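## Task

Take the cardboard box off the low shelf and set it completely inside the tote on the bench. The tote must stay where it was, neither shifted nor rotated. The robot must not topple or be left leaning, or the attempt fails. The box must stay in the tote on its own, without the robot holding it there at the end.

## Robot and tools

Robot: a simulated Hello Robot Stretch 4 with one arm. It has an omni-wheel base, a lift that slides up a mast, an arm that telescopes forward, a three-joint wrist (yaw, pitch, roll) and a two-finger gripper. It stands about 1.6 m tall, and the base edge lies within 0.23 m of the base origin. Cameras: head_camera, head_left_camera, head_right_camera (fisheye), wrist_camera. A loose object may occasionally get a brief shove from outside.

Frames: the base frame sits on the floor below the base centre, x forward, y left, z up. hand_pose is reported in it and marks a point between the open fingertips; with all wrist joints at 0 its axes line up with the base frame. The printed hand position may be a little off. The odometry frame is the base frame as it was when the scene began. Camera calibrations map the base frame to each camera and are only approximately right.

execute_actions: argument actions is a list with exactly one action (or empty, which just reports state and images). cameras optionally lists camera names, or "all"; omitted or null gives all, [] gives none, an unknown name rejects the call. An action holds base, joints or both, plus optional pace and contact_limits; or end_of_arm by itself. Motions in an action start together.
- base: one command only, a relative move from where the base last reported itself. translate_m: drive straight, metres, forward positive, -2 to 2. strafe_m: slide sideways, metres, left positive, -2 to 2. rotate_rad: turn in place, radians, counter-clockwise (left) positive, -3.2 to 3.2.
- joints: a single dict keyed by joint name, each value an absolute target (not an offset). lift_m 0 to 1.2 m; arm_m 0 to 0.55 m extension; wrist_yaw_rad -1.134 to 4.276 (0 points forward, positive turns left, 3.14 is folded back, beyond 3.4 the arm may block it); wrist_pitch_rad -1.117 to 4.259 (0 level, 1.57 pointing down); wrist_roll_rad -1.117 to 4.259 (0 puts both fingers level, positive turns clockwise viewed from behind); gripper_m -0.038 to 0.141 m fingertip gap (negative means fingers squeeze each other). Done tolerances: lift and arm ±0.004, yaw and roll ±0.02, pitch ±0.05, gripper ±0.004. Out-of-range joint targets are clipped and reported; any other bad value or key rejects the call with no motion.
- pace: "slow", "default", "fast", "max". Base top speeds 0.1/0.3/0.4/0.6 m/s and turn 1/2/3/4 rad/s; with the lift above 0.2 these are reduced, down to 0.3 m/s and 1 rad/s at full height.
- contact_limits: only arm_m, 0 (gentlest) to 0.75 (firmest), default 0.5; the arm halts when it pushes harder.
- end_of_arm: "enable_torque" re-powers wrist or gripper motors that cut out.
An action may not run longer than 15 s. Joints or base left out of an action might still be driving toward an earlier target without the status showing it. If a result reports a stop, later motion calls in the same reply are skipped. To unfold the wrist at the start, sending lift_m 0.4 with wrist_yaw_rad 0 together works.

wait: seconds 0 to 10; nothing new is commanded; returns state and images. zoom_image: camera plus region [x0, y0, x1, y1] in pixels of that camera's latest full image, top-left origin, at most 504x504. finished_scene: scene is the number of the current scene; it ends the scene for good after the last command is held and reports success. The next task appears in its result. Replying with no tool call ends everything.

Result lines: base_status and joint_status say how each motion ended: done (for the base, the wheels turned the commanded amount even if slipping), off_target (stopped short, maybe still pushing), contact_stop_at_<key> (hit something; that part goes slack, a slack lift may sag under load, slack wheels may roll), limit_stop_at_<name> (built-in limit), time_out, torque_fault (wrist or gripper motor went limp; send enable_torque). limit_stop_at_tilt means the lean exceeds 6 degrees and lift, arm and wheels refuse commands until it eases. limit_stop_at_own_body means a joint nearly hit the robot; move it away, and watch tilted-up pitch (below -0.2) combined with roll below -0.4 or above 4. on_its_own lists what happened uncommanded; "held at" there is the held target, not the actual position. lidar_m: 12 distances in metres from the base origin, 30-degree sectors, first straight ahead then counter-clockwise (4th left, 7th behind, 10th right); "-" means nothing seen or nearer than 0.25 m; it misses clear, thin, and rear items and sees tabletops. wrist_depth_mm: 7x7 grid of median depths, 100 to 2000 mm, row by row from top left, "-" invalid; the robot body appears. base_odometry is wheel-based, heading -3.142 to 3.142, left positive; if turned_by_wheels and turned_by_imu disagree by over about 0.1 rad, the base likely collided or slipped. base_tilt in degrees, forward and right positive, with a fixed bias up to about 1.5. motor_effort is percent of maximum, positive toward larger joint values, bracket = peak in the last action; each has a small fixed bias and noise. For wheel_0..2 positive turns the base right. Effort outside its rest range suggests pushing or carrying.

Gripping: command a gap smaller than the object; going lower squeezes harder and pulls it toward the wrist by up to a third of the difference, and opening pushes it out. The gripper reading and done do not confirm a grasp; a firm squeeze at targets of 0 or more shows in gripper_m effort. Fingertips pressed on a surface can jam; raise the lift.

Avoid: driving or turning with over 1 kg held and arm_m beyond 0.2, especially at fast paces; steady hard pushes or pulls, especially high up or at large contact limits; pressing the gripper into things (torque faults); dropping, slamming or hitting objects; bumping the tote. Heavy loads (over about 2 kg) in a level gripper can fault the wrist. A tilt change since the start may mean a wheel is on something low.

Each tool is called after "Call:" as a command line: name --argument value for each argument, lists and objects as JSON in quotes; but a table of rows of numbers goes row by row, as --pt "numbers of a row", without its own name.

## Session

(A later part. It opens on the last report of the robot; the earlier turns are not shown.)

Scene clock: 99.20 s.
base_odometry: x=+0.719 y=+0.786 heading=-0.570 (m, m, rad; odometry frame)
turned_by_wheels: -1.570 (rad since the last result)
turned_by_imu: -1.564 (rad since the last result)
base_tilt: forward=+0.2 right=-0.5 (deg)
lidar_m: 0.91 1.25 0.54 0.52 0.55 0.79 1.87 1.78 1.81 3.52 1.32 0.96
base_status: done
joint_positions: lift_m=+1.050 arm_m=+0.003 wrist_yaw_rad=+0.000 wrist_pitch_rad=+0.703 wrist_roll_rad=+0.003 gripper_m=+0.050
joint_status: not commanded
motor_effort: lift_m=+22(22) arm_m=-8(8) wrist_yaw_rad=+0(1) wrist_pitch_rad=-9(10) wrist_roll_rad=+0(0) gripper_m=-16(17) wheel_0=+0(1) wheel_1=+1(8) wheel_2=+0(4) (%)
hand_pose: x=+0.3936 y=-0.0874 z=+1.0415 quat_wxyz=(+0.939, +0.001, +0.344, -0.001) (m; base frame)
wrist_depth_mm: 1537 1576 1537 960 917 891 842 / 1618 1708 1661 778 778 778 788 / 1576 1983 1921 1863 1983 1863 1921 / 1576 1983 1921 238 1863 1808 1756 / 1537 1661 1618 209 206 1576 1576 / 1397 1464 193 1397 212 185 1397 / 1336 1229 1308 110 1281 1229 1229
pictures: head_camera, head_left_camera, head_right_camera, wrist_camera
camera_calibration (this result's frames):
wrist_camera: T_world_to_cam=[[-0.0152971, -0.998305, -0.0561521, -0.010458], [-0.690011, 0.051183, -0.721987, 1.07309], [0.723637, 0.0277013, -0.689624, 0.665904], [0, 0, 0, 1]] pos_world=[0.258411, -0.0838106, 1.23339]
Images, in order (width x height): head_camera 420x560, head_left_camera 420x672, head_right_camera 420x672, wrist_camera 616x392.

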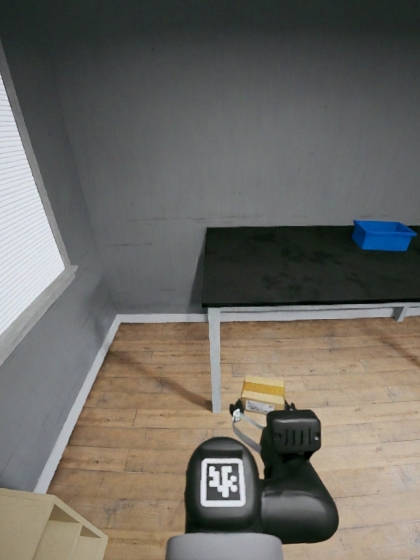

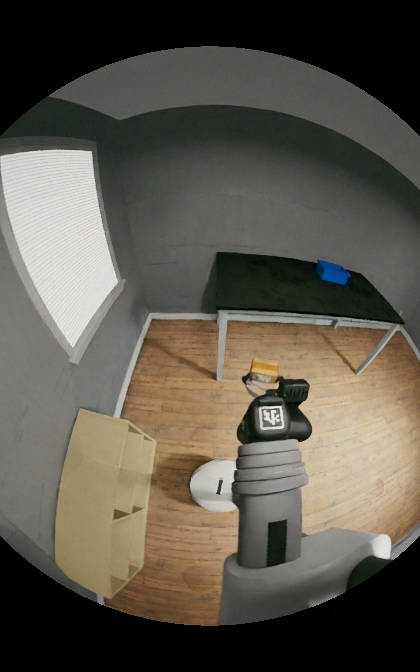

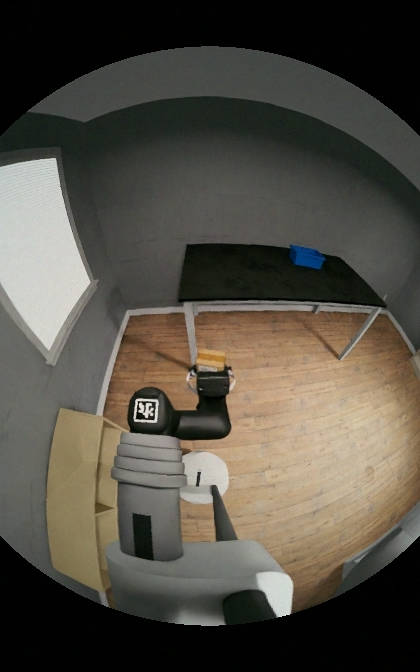

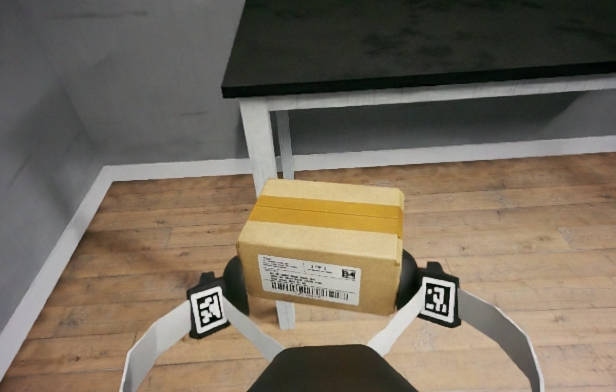

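Call:
execute_actions --actions '[{"base":{"strafe_m":-0.85},"joints":{"lift_m":1.18}}]' --cameras '[]'

Call:
execute_actions --actions '[{"base":{"translate_m":0.4}}]' --cameras '["wrist_camera","head_camera"]'

Scene clock: 109.53 s.
base_odometry: x=+0.260 y=+0.071 heading=-0.570 (m, m, rad; odometry frame)
turned_by_wheels: +0.000 (rad since the last result)
turned_by_imu: -0.002 (rad since the last result)
base_tilt: forward=+0.2 right=-0.6 (deg)
lidar_m: 0.91 0.97 1.83 1.36 1.43 1.92 1.46 1.30 1.80 2.65 2.64 0.97
base_status: done
joint_positions: lift_m=+1.180 arm_m=+0.003 wrist_yaw_rad=+0.000 wrist_pitch_rad=+0.703 wrist_roll_rad=+0.003 gripper_m=+0.050
joint_status: all done
motor_effort: lift_m=+21(28) arm_m=-8(8) wrist_yaw_rad=+0(1) wrist_pitch_rad=-9(9) wrist_roll_rad=+1(0) gripper_m=-15(16) wheel_0=+0(4) wheel_1=+1(8) wheel_2=+0(0) (%)
hand_pose: x=+0.3936 y=-0.0874 z=+1.1715 quat_wxyz=(+0.939, +0.001, +0.344, +0.000) (m; base frame)
wrist_depth_mm: 1430 1366 1366 1160 1205 1255 1281 / 1078 1042 1025 1042 991 960 946 / 854 878 866 866 866 891 891 / - - - 238 1983 1921 1983 / 1921 1863 1808 211 207 1808 1618 / 1537 1661 193 1499 213 185 1499 / 1430 1397 1430 110 1397 1336 1366
pictures: none
No camera images: the call's "cameras" was empty. Leave "cameras" out to get every camera's image.

Scene clock: 112.43 s.
base_odometry: x=+0.597 y=-0.145 heading=-0.570 (m, m, rad; odometry frame)
turned_by_wheels: +0.000 (rad since the last result)
turned_by_imu: +0.000 (rad since the last result)
base_tilt: forward=+0.3 right=-0.5 (deg)
lidar_m: 0.52 0.54 0.77 1.37 1.45 2.34 1.71 1.72 2.37 2.66 0.77 0.56
base_status: done
joint_positions: lift_m=+1.180 arm_m=+0.003 wrist_yaw_rad=+0.000 wrist_pitch_rad=+0.703 wrist_roll_rad=+0.003 gripper_m=+0.050
joint_status: not commanded
motor_effort: lift_m=+22(22) arm_m=-7(8) wrist_yaw_rad=-1(1) wrist_pitch_rad=-9(9) wrist_roll_rad=+0(0) gripper_m=-14(15) wheel_0=-2(6) wheel_1=-1(6) wheel_2=+1(8) (%)
hand_pose: x=+0.3936 y=-0.0874 z=+1.1715 quat_wxyz=(+0.939, +0.001, +0.344, +0.000) (m; base frame)
wrist_depth_mm: 1182 1160 1182 1138 1138 1160 1182 / 1078 1060 1042 866 854 960 960 / 866 854 831 809 798 778 768 / 732 707 683 238 640 654 654 / 615 609 574 210 207 569 574 / 539 535 194 517 213 185 1464 / 1464 1397 1430 110 1366 1336 1366
pictures: head_camera, wrist_camera
camera_calibration (this result's frames):
wrist_camera: T_world_to_cam=[[-0.0150817, -0.998308, -0.0561529, -0.00319414], [-0.689986, 0.051036, -0.722021, 1.16698], [0.723665, 0.0278554, -0.689589, 0.755533], [0, 0, 0, 1]] pos_world=[0.2584, -0.0837925, 1.36341]
Images, in order (width x height): head_camera 420x560, wrist_camera 616x392.

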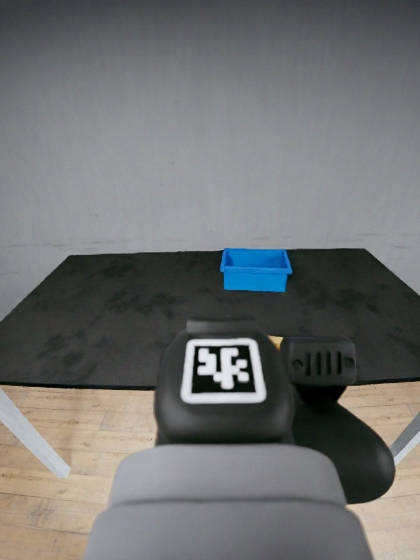

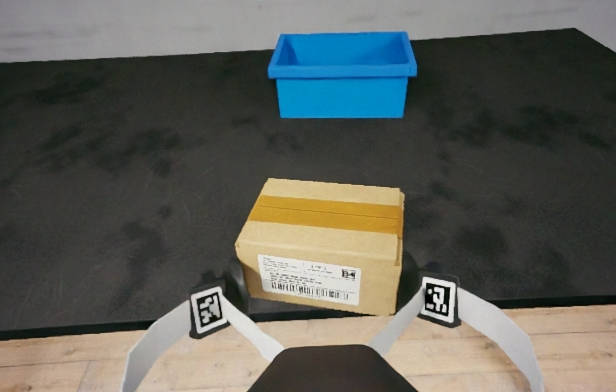

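Call:
execute_actions --actions '[{"base":{"strafe_m":-0.055}}]' --cameras '[]'

Call:
execute_actions --actions '[{"base":{"translate_m":0.22},"joints":{"arm_m":0.38},"pace":"slow"}]' --cameras '["wrist_camera","head_left_camera"]'

Scene clock: 122.23 s.
base_odometry: x=+0.567 y=-0.191 heading=-0.570 (m, m, rad; odometry frame)
turned_by_wheels: +0.000 (rad since the last result)
turned_by_imu: +0.000 (rad since the last result)
base_tilt: forward=+0.3 right=-0.5 (deg)
lidar_m: 0.52 0.56 0.76 1.42 1.48 2.34 1.69 1.72 2.36 2.60 0.75 0.53
base_status: done
joint_positions: lift_m=+1.180 arm_m=+0.003 wrist_yaw_rad=+0.000 wrist_pitch_rad=+0.703 wrist_roll_rad=+0.003 gripper_m=+0.050
joint_status: not commanded
motor_effort: lift_m=+22(22) arm_m=-7(7) wrist_yaw_rad=+0(1) wrist_pitch_rad=-10(9) wrist_roll_rad=+0(0) gripper_m=-15(14) wheel_0=+0(4) wheel_1=+1(6) wheel_2=+1(3) (%)
hand_pose: x=+0.3936 y=-0.0874 z=+1.1715 quat_wxyz=(+0.939, +0.001, +0.344, +0.000) (m; base frame)
wrist_depth_mm: 1138 1182 1182 1138 1182 1182 1205 / 1078 1060 1008 842 946 946 946 / 866 842 831 820 809 788 768 / 715 707 691 237 647 661 647 / 609 597 574 211 208 569 569 / 530 525 193 517 212 185 1397 / 1499 1397 1430 110 1366 1336 1366
pictures: none
No camera images: the call's "cameras" was empty. Leave "cameras" out to get every camera's image.

Scene clock: 127.30 s.
base_odometry: x=+0.753 y=-0.310 heading=-0.570 (m, m, rad; odometry frame)
turned_by_wheels: +0.000 (rad since the last result)
turned_by_imu: +0.000 (rad since the last result)
base_tilt: forward=+0.3 right=-0.5 (deg)
lidar_m: 0.29 0.32 0.42 1.45 1.48 2.08 1.91 1.96 2.66 2.60 0.45 0.32
base_status: done
joint_positions: lift_m=+1.180 arm_m=+0.379 wrist_yaw_rad=+0.000 wrist_pitch_rad=+0.703 wrist_roll_rad=+0.003 gripper_m=+0.050
joint_status: all done
motor_effort: lift_m=+21(21) arm_m=+8(7) wrist_yaw_rad=+0(0) wrist_pitch_rad=-9(9) wrist_roll_rad=+0(0) gripper_m=-15(14) wheel_0=+0(3) wheel_1=+1(4) wheel_2=+0(3) (%)
hand_pose: x=+0.7697 y=-0.0874 z=+1.1715 quat_wxyz=(+0.939, +0.001, +0.344, +0.000) (m; base frame)
wrist_depth_mm: 585 591 591 603 603 609 621 / 647 654 640 654 661 668 691 / 723 715 723 741 750 723 732 / 715 699 699 238 480 661 640 / 621 603 449 210 207 517 569 / 535 525 193 488 213 185 496 / 473 452 397 109 332 336 445
pictures: head_left_camera, wrist_camera
camera_calibration (this result's frames):
wrist_camera: T_world_to_cam=[[-0.0151354, -0.998307, -0.0561528, 0.00250777], [-0.689984, 0.0510731, -0.722021, 1.4265], [0.723667, 0.0278164, -0.689589, 0.483347], [0, 0, 0, 1]] pos_world=[0.634515, -0.0837971, 1.36341]
Images, in order (width x height): head_left_camera 420x672, wrist_camera 616x392.

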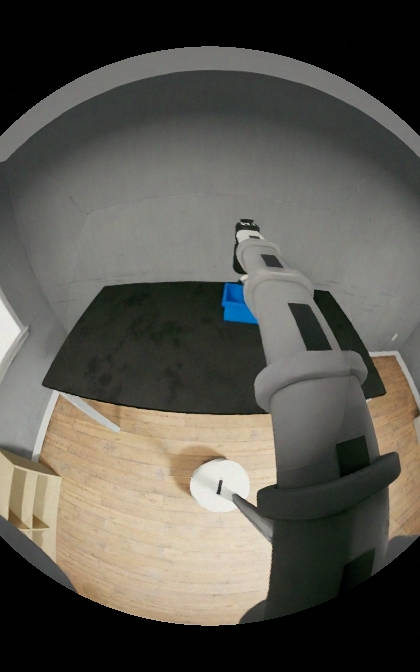

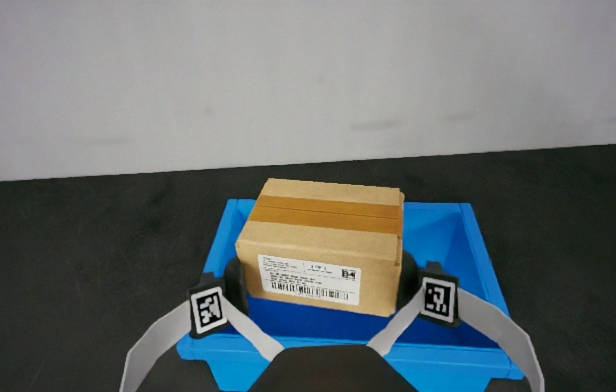

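Call:
execute_actions --actions '[{"base":{"strafe_m":-0.03},"joints":{"arm_m":0.41},"pace":"slow"}]' --cameras '[]'

Call:
execute_actions --actions '[{"joints":{"lift_m":1.09,"wrist_pitch_rad":0.9},"pace":"slow"}]' --cameras '["wrist_camera","head_right_camera"]'

Scene clock: 133.30 s.
base_odometry: x=+0.737 y=-0.335 heading=-0.570 (m, m, rad; odometry frame)
turned_by_wheels: +0.000 (rad since the last result)
turned_by_imu: +0.000 (rad since the last result)
base_tilt: forward=+0.3 right=-0.5 (deg)
lidar_m: 0.30 0.33 0.44 1.49 1.52 2.10 1.89 1.95 2.67 2.57 0.41 0.31
base_status: done
joint_positions: lift_m=+1.180 arm_m=+0.409 wrist_yaw_rad=+0.000 wrist_pitch_rad=+0.703 wrist_roll_rad=+0.003 gripper_m=+0.050
joint_status: all done
motor_effort: lift_m=+22(21) arm_m=+7(8) wrist_yaw_rad=-1(0) wrist_pitch_rad=-9(9) wrist_roll_rad=+0(0) gripper_m=-16(15) wheel_0=+0(4) wheel_1=-1(6) wheel_2=+1(1) (%)
hand_pose: x=+0.7997 y=-0.0874 z=+1.1715 quat_wxyz=(+0.939, +0.001, +0.344, +0.000) (m; base frame)
wrist_depth_mm: 559 559 559 564 574 580 580 / 621 615 621 621 627 640 647 / 676 683 699 699 707 715 715 / 715 699 683 238 647 654 640 / 621 603 433 210 207 549 564 / 535 525 193 484 212 185 500 / 473 364 410 110 445 334 445
pictures: none
No camera images: the call's "cameras" was empty. Leave "cameras" out to get every camera's image.

Scene clock: 134.93 s.
base_odometry: x=+0.737 y=-0.335 heading=-0.570 (m, m, rad; odometry frame)
turned_by_wheels: +0.000 (rad since the last result)
turned_by_imu: +0.000 (rad since the last result)
base_tilt: forward=+0.3 right=-0.5 (deg)
lidar_m: 0.30 0.32 0.46 1.49 1.52 2.11 1.91 1.97 2.65 2.56 0.45 0.31
base_status: not commanded
joint_positions: lift_m=+1.090 arm_m=+0.409 wrist_yaw_rad=+0.000 wrist_pitch_rad=+0.898 wrist_roll_rad=+0.003 gripper_m=+0.050
joint_status: all done
motor_effort: lift_m=+12(21) arm_m=+7(7) wrist_yaw_rad=+1(1) wrist_pitch_rad=+4(8) wrist_roll_rad=+0(0) gripper_m=-12(17) wheel_0=+0(0) wheel_1=-1(1) wheel_2=+1(1) (%)
hand_pose: x=+0.7593 y=-0.0875 z=+1.0430 quat_wxyz=(+0.901, +0.001, +0.434, -0.001) (m; base frame)
wrist_depth_mm: 609 609 615 609 609 609 621 / 580 569 392 384 377 530 535 / 508 366 433 436 424 364 469 / 452 320 430 220 407 324 421 / 407 274 264 206 203 256 379 / 368 364 194 351 215 187 347 / 340 329 330 109 324 319 320
pictures: head_right_camera, wrist_camera
camera_calibration (this result's frames):
wrist_camera: T_world_to_cam=[[-0.0262269, -0.998296, -0.0521329, -0.000721373], [-0.817096, 0.0514523, -0.574201, 1.2689], [0.575905, 0.0275381, -0.817053, 0.647425], [0, 0, 0, 1]] pos_world=[0.663939, -0.0838369, 1.25755]
Images, in order (width x height): head_right_camera 420x672, wrist_camera 616x392.

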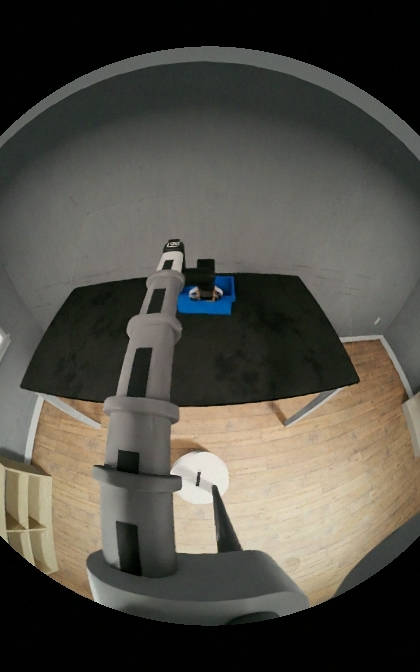

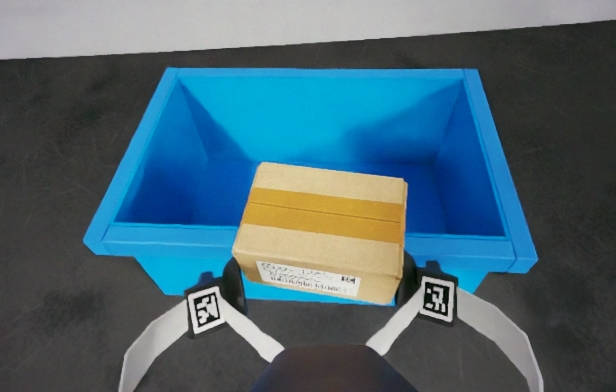

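Call:
execute_actions --actions '[{"joints":{"lift_m":1.13},"pace":"slow"}]' --cameras '[]'

Call:
execute_actions --actions '[{"joints":{"arm_m":0.51},"pace":"slow"}]' --cameras '["wrist_camera"]'

Call:
execute_actions --actions '[{"joints":{"lift_m":1.07},"pace":"slow"}]' --cameras '["wrist_camera","head_right_camera"]'

Scene clock: 143.30 s.
base_odometry: x=+0.737 y=-0.335 heading=-0.570 (m, m, rad; odometry frame)
turned_by_wheels: +0.000 (rad since the last result)
turned_by_imu: +0.000 (rad since the last result)
base_tilt: forward=+0.4 right=-0.5 (deg)
lidar_m: 0.30 0.33 0.46 1.47 1.53 2.10 1.89 1.96 2.68 2.56 0.45 0.33
base_status: not commanded
joint_positions: lift_m=+1.130 arm_m=+0.409 wrist_yaw_rad=+0.000 wrist_pitch_rad=+0.902 wrist_roll_rad=+0.003 gripper_m=+0.050
joint_status: all done
motor_effort: lift_m=+22(25) arm_m=+7(7) wrist_yaw_rad=+0(1) wrist_pitch_rad=-7(7) wrist_roll_rad=+0(0) gripper_m=-13(16) wheel_0=-1(1) wheel_1=-1(1) wheel_2=+1(1) (%)
hand_pose: x=+0.7585 y=-0.0874 z=+1.0816 quat_wxyz=(+0.900, +0.001, +0.436, -0.001) (m; base frame)
wrist_depth_mm: 609 609 621 621 627 640 627 / 647 627 627 615 603 597 585 / 559 544 433 436 427 500 517 / 496 473 455 226 452 394 462 / 449 324 298 208 206 303 418 / 410 399 193 377 216 185 382 / 373 362 368 110 355 349 353
pictures: none
No camera images: the call's "cameras" was empty. Leave "cameras" out to get every camera's image.

Scene clock: 145.60 s.
base_odometry: x=+0.737 y=-0.335 heading=-0.570 (m, m, rad; odometry frame)
turned_by_wheels: +0.000 (rad since the last result)
turned_by_imu: +0.000 (rad since the last result)
base_tilt: forward=+0.3 right=-0.5 (deg)
lidar_m: 0.30 0.31 0.45 1.49 1.54 2.07 1.89 1.96 2.66 2.57 0.45 0.32
base_status: not commanded
joint_positions: lift_m=+1.130 arm_m=+0.509 wrist_yaw_rad=+0.000 wrist_pitch_rad=+0.902 wrist_roll_rad=+0.003 gripper_m=+0.050
joint_status: all done
motor_effort: lift_m=+22(22) arm_m=+7(8) wrist_yaw_rad=+0(0) wrist_pitch_rad=-7(7) wrist_roll_rad=+0(0) gripper_m=-14(14) wheel_0=+0(0) wheel_1=-1(1) wheel_2=+1(1) (%)
hand_pose: x=+0.8584 y=-0.0874 z=+1.0816 quat_wxyz=(+0.900, +0.001, +0.436, -0.001) (m; base frame)
wrist_depth_mm: 504 504 517 517 521 525 539 / 569 569 580 585 574 585 580 / 554 559 539 539 535 525 517 / 496 484 351 225 330 340 462 / 445 345 375 208 205 327 424 / 410 303 194 382 216 185 382 / 375 258 359 110 355 320 345
pictures: wrist_camera
camera_calibration (this result's frames):
wrist_camera: T_world_to_cam=[[-0.0260728, -0.998305, -0.0520358, 0.00371323], [-0.819252, 0.051167, -0.571146, 1.37058], [0.57284, 0.0277391, -0.819197, 0.626772], [0, 0, 0, 1]] pos_world=[0.763905, -0.0838074, 1.29644]
Images, in order (width x height): wrist_camera 616x392.

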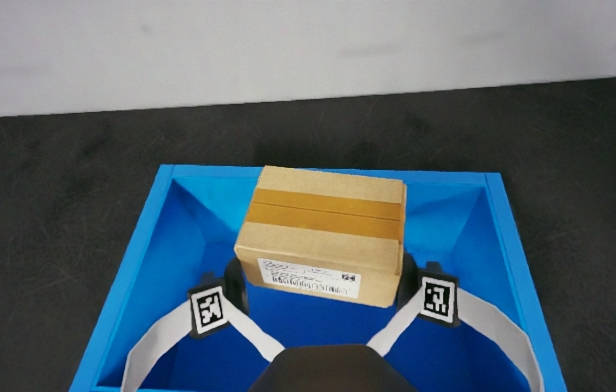

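Scene clock: 146.97 s.
base_odometry: x=+0.737 y=-0.335 heading=-0.570 (m, m, rad; odometry frame)
turned_by_wheels: +0.000 (rad since the last result)
turned_by_imu: +0.000 (rad since the last result)
base_tilt: forward=+0.4 right=-0.6 (deg)
lidar_m: 0.29 0.31 0.45 1.46 1.52 2.10 1.89 1.95 2.67 2.56 0.46 0.32
base_status: not commanded
joint_positions: lift_m=+1.070 arm_m=+0.509 wrist_yaw_rad=+0.000 wrist_pitch_rad=+0.902 wrist_roll_rad=+0.003 gripper_m=+0.050
joint_status: all done
motor_effort: lift_m=+16(25) arm_m=+7(7) wrist_yaw_rad=+0(0) wrist_pitch_rad=-7(7) wrist_roll_rad=+0(0) gripper_m=-14(16) wheel_0=-1(0) wheel_1=-1(1) wheel_2=+1(1) (%)
hand_pose: x=+0.8584 y=-0.0874 z=+1.0221 quat_wxyz=(+0.900, +0.001, +0.436, -0.001) (m; base frame)
wrist_depth_mm: 500 504 512 512 525 530 530 / 535 530 521 521 512 504 492 / 469 315 303 300 300 286 436 / 421 281 355 225 319 315 375 / 373 282 359 209 205 324 231 / 229 270 193 322 215 185 215 / 196 191 304 110 298 296 215
pictures: head_right_camera, wrist_camera
camera_calibration (this result's frames):
wrist_camera: T_world_to_cam=[[-0.0260731, -0.998305, -0.0520356, 0.000618861], [-0.819255, 0.051167, -0.571141, 1.33661], [0.572836, 0.0277391, -0.819201, 0.578063], [0, 0, 0, 1]] pos_world=[0.763906, -0.0838074, 1.23698]
Images, in order (width x height): head_right_camera 420x672, wrist_camera 616x392.

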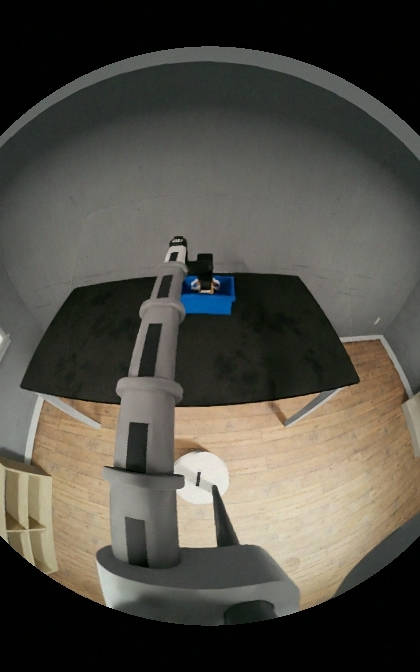

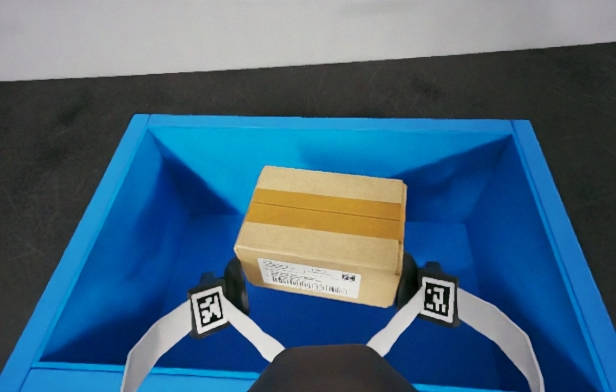

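Inside. Lower slightly more and release.

Call:
execute_actions --actions '[{"joints":{"lift_m":1.04},"pace":"slow"}]' --cameras '[]'

Call:
execute_actions --actions '[{"joints":{"gripper_m":0.13}}]' --cameras '[]'

Call:
execute_actions --actions '[{"joints":{"lift_m":1.19}}]' --cameras '["wrist_camera"]'

Scene clock: 151.93 s.
base_odometry: x=+0.737 y=-0.335 heading=-0.570 (m, m, rad; odometry frame)
turned_by_wheels: +0.000 (rad since the last result)
turned_by_imu: +0.000 (rad since the last result)
base_tilt: forward=+0.3 right=-0.6 (deg)
lidar_m: 0.29 0.32 0.45 1.50 1.51 2.09 1.87 1.96 2.67 2.55 0.44 0.33
base_status: not commanded
joint_positions: lift_m=+1.040 arm_m=+0.509 wrist_yaw_rad=+0.000 wrist_pitch_rad=+0.902 wrist_roll_rad=+0.003 gripper_m=+0.050
joint_status: all done
motor_effort: lift_m=+15(17) arm_m=+7(8) wrist_yaw_rad=+0(1) wrist_pitch_rad=-7(7) wrist_roll_rad=+0(0) gripper_m=-14(13) wheel_0=-1(1) wheel_1=-1(1) wheel_2=+1(1) (%)
hand_pose: x=+0.8584 y=-0.0874 z=+0.9921 quat_wxyz=(+0.900, +0.001, +0.436, -0.001) (m; base frame)
wrist_depth_mm: 504 508 508 512 508 512 508 / 492 469 282 469 462 452 445 / 427 277 304 297 291 281 246 / 370 279 353 225 317 317 219 / 211 283 325 208 206 307 224 / 200 270 193 291 216 185 221 / 167 163 164 110 272 158 204
pictures: none
No camera images: the call's "cameras" was empty. Leave "cameras" out to get every camera's image.

Scene clock: 153.67 s.
base_odometry: x=+0.737 y=-0.335 heading=-0.570 (m, m, rad; odometry frame)
turned_by_wheels: +0.000 (rad since the last result)
turned_by_imu: +0.000 (rad since the last result)
base_tilt: forward=+0.3 right=-0.6 (deg)
lidar_m: 0.30 0.31 0.43 1.48 1.52 2.09 1.89 1.96 2.68 2.55 0.45 0.32
base_status: not commanded
joint_positions: lift_m=+1.040 arm_m=+0.509 wrist_yaw_rad=+0.000 wrist_pitch_rad=+0.902 wrist_roll_rad=+0.003 gripper_m=+0.130
joint_status: all done
motor_effort: lift_m=+15(15) arm_m=+7(7) wrist_yaw_rad=+0(0) wrist_pitch_rad=-6(8) wrist_roll_rad=+0(0) gripper_m=+1(13) wheel_0=-1(1) wheel_1=-1(1) wheel_2=+1(1) (%)
hand_pose: x=+0.8585 y=-0.0874 z=+0.9921 quat_wxyz=(+0.900, +0.001, +0.436, -0.001) (m; base frame)
wrist_depth_mm: 504 504 508 512 508 508 508 / 488 473 477 473 459 455 449 / 433 278 301 298 289 283 247 / 377 279 353 351 343 315 218 / 211 282 332 257 324 277 223 / 200 253 247 240 238 257 222 / 168 164 165 110 254 158 214
pictures: none
No camera images: the call's "cameras" was empty. Leave "cameras" out to get every camera's image.

Scene clock: 155.37 s.
base_odometry: x=+0.737 y=-0.335 heading=-0.570 (m, m, rad; odometry frame)
turned_by_wheels: +0.000 (rad since the last result)
turned_by_imu: +0.000 (rad since the last result)
base_tilt: forward=+0.4 right=-0.6 (deg)
lidar_m: 0.29 0.30 0.43 1.48 1.52 2.11 1.91 1.93 2.66 2.58 0.44 0.33
base_status: not commanded
joint_positions: lift_m=+1.190 arm_m=+0.509 wrist_yaw_rad=+0.000 wrist_pitch_rad=+0.902 wrist_roll_rad=+0.003 gripper_m=+0.130
joint_status: all done
motor_effort: lift_m=+22(26) arm_m=+7(7) wrist_yaw_rad=-1(0) wrist_pitch_rad=-6(6) wrist_roll_rad=+0(1) gripper_m=-2(1) wheel_0=-1(0) wheel_1=-1(1) wheel_2=+1(1) (%)
hand_pose: x=+0.8585 y=-0.0874 z=+1.1417 quat_wxyz=(+0.900, +0.001, +0.436, -0.001) (m; base frame)
wrist_depth_mm: 500 508 517 508 517 530 535 / 569 569 580 585 591 603 615 / 634 621 627 627 621 615 609 / 580 574 564 554 554 554 539 / 517 517 427 442 424 382 484 / 473 455 418 459 433 320 442 / 433 357 415 110 413 319 410
pictures: wrist_camera
camera_calibration (this result's frames):
wrist_camera: T_world_to_cam=[[-0.0260156, -0.998306, -0.0520452, 0.0068113], [-0.81905, 0.0511353, -0.571438, 1.40513], [0.573132, 0.0277613, -0.818993, 0.675471], [0, 0, 0, 1]] pos_world=[0.763919, -0.0838042, 1.35651]
Images, in order (width x height): wrist_camera 616x392.

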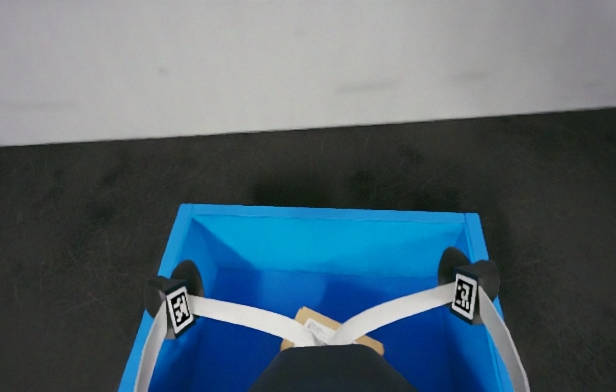

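It tumbled but is inside.

Call:
finished_scene --scene 1

The scene is finished: the task was done.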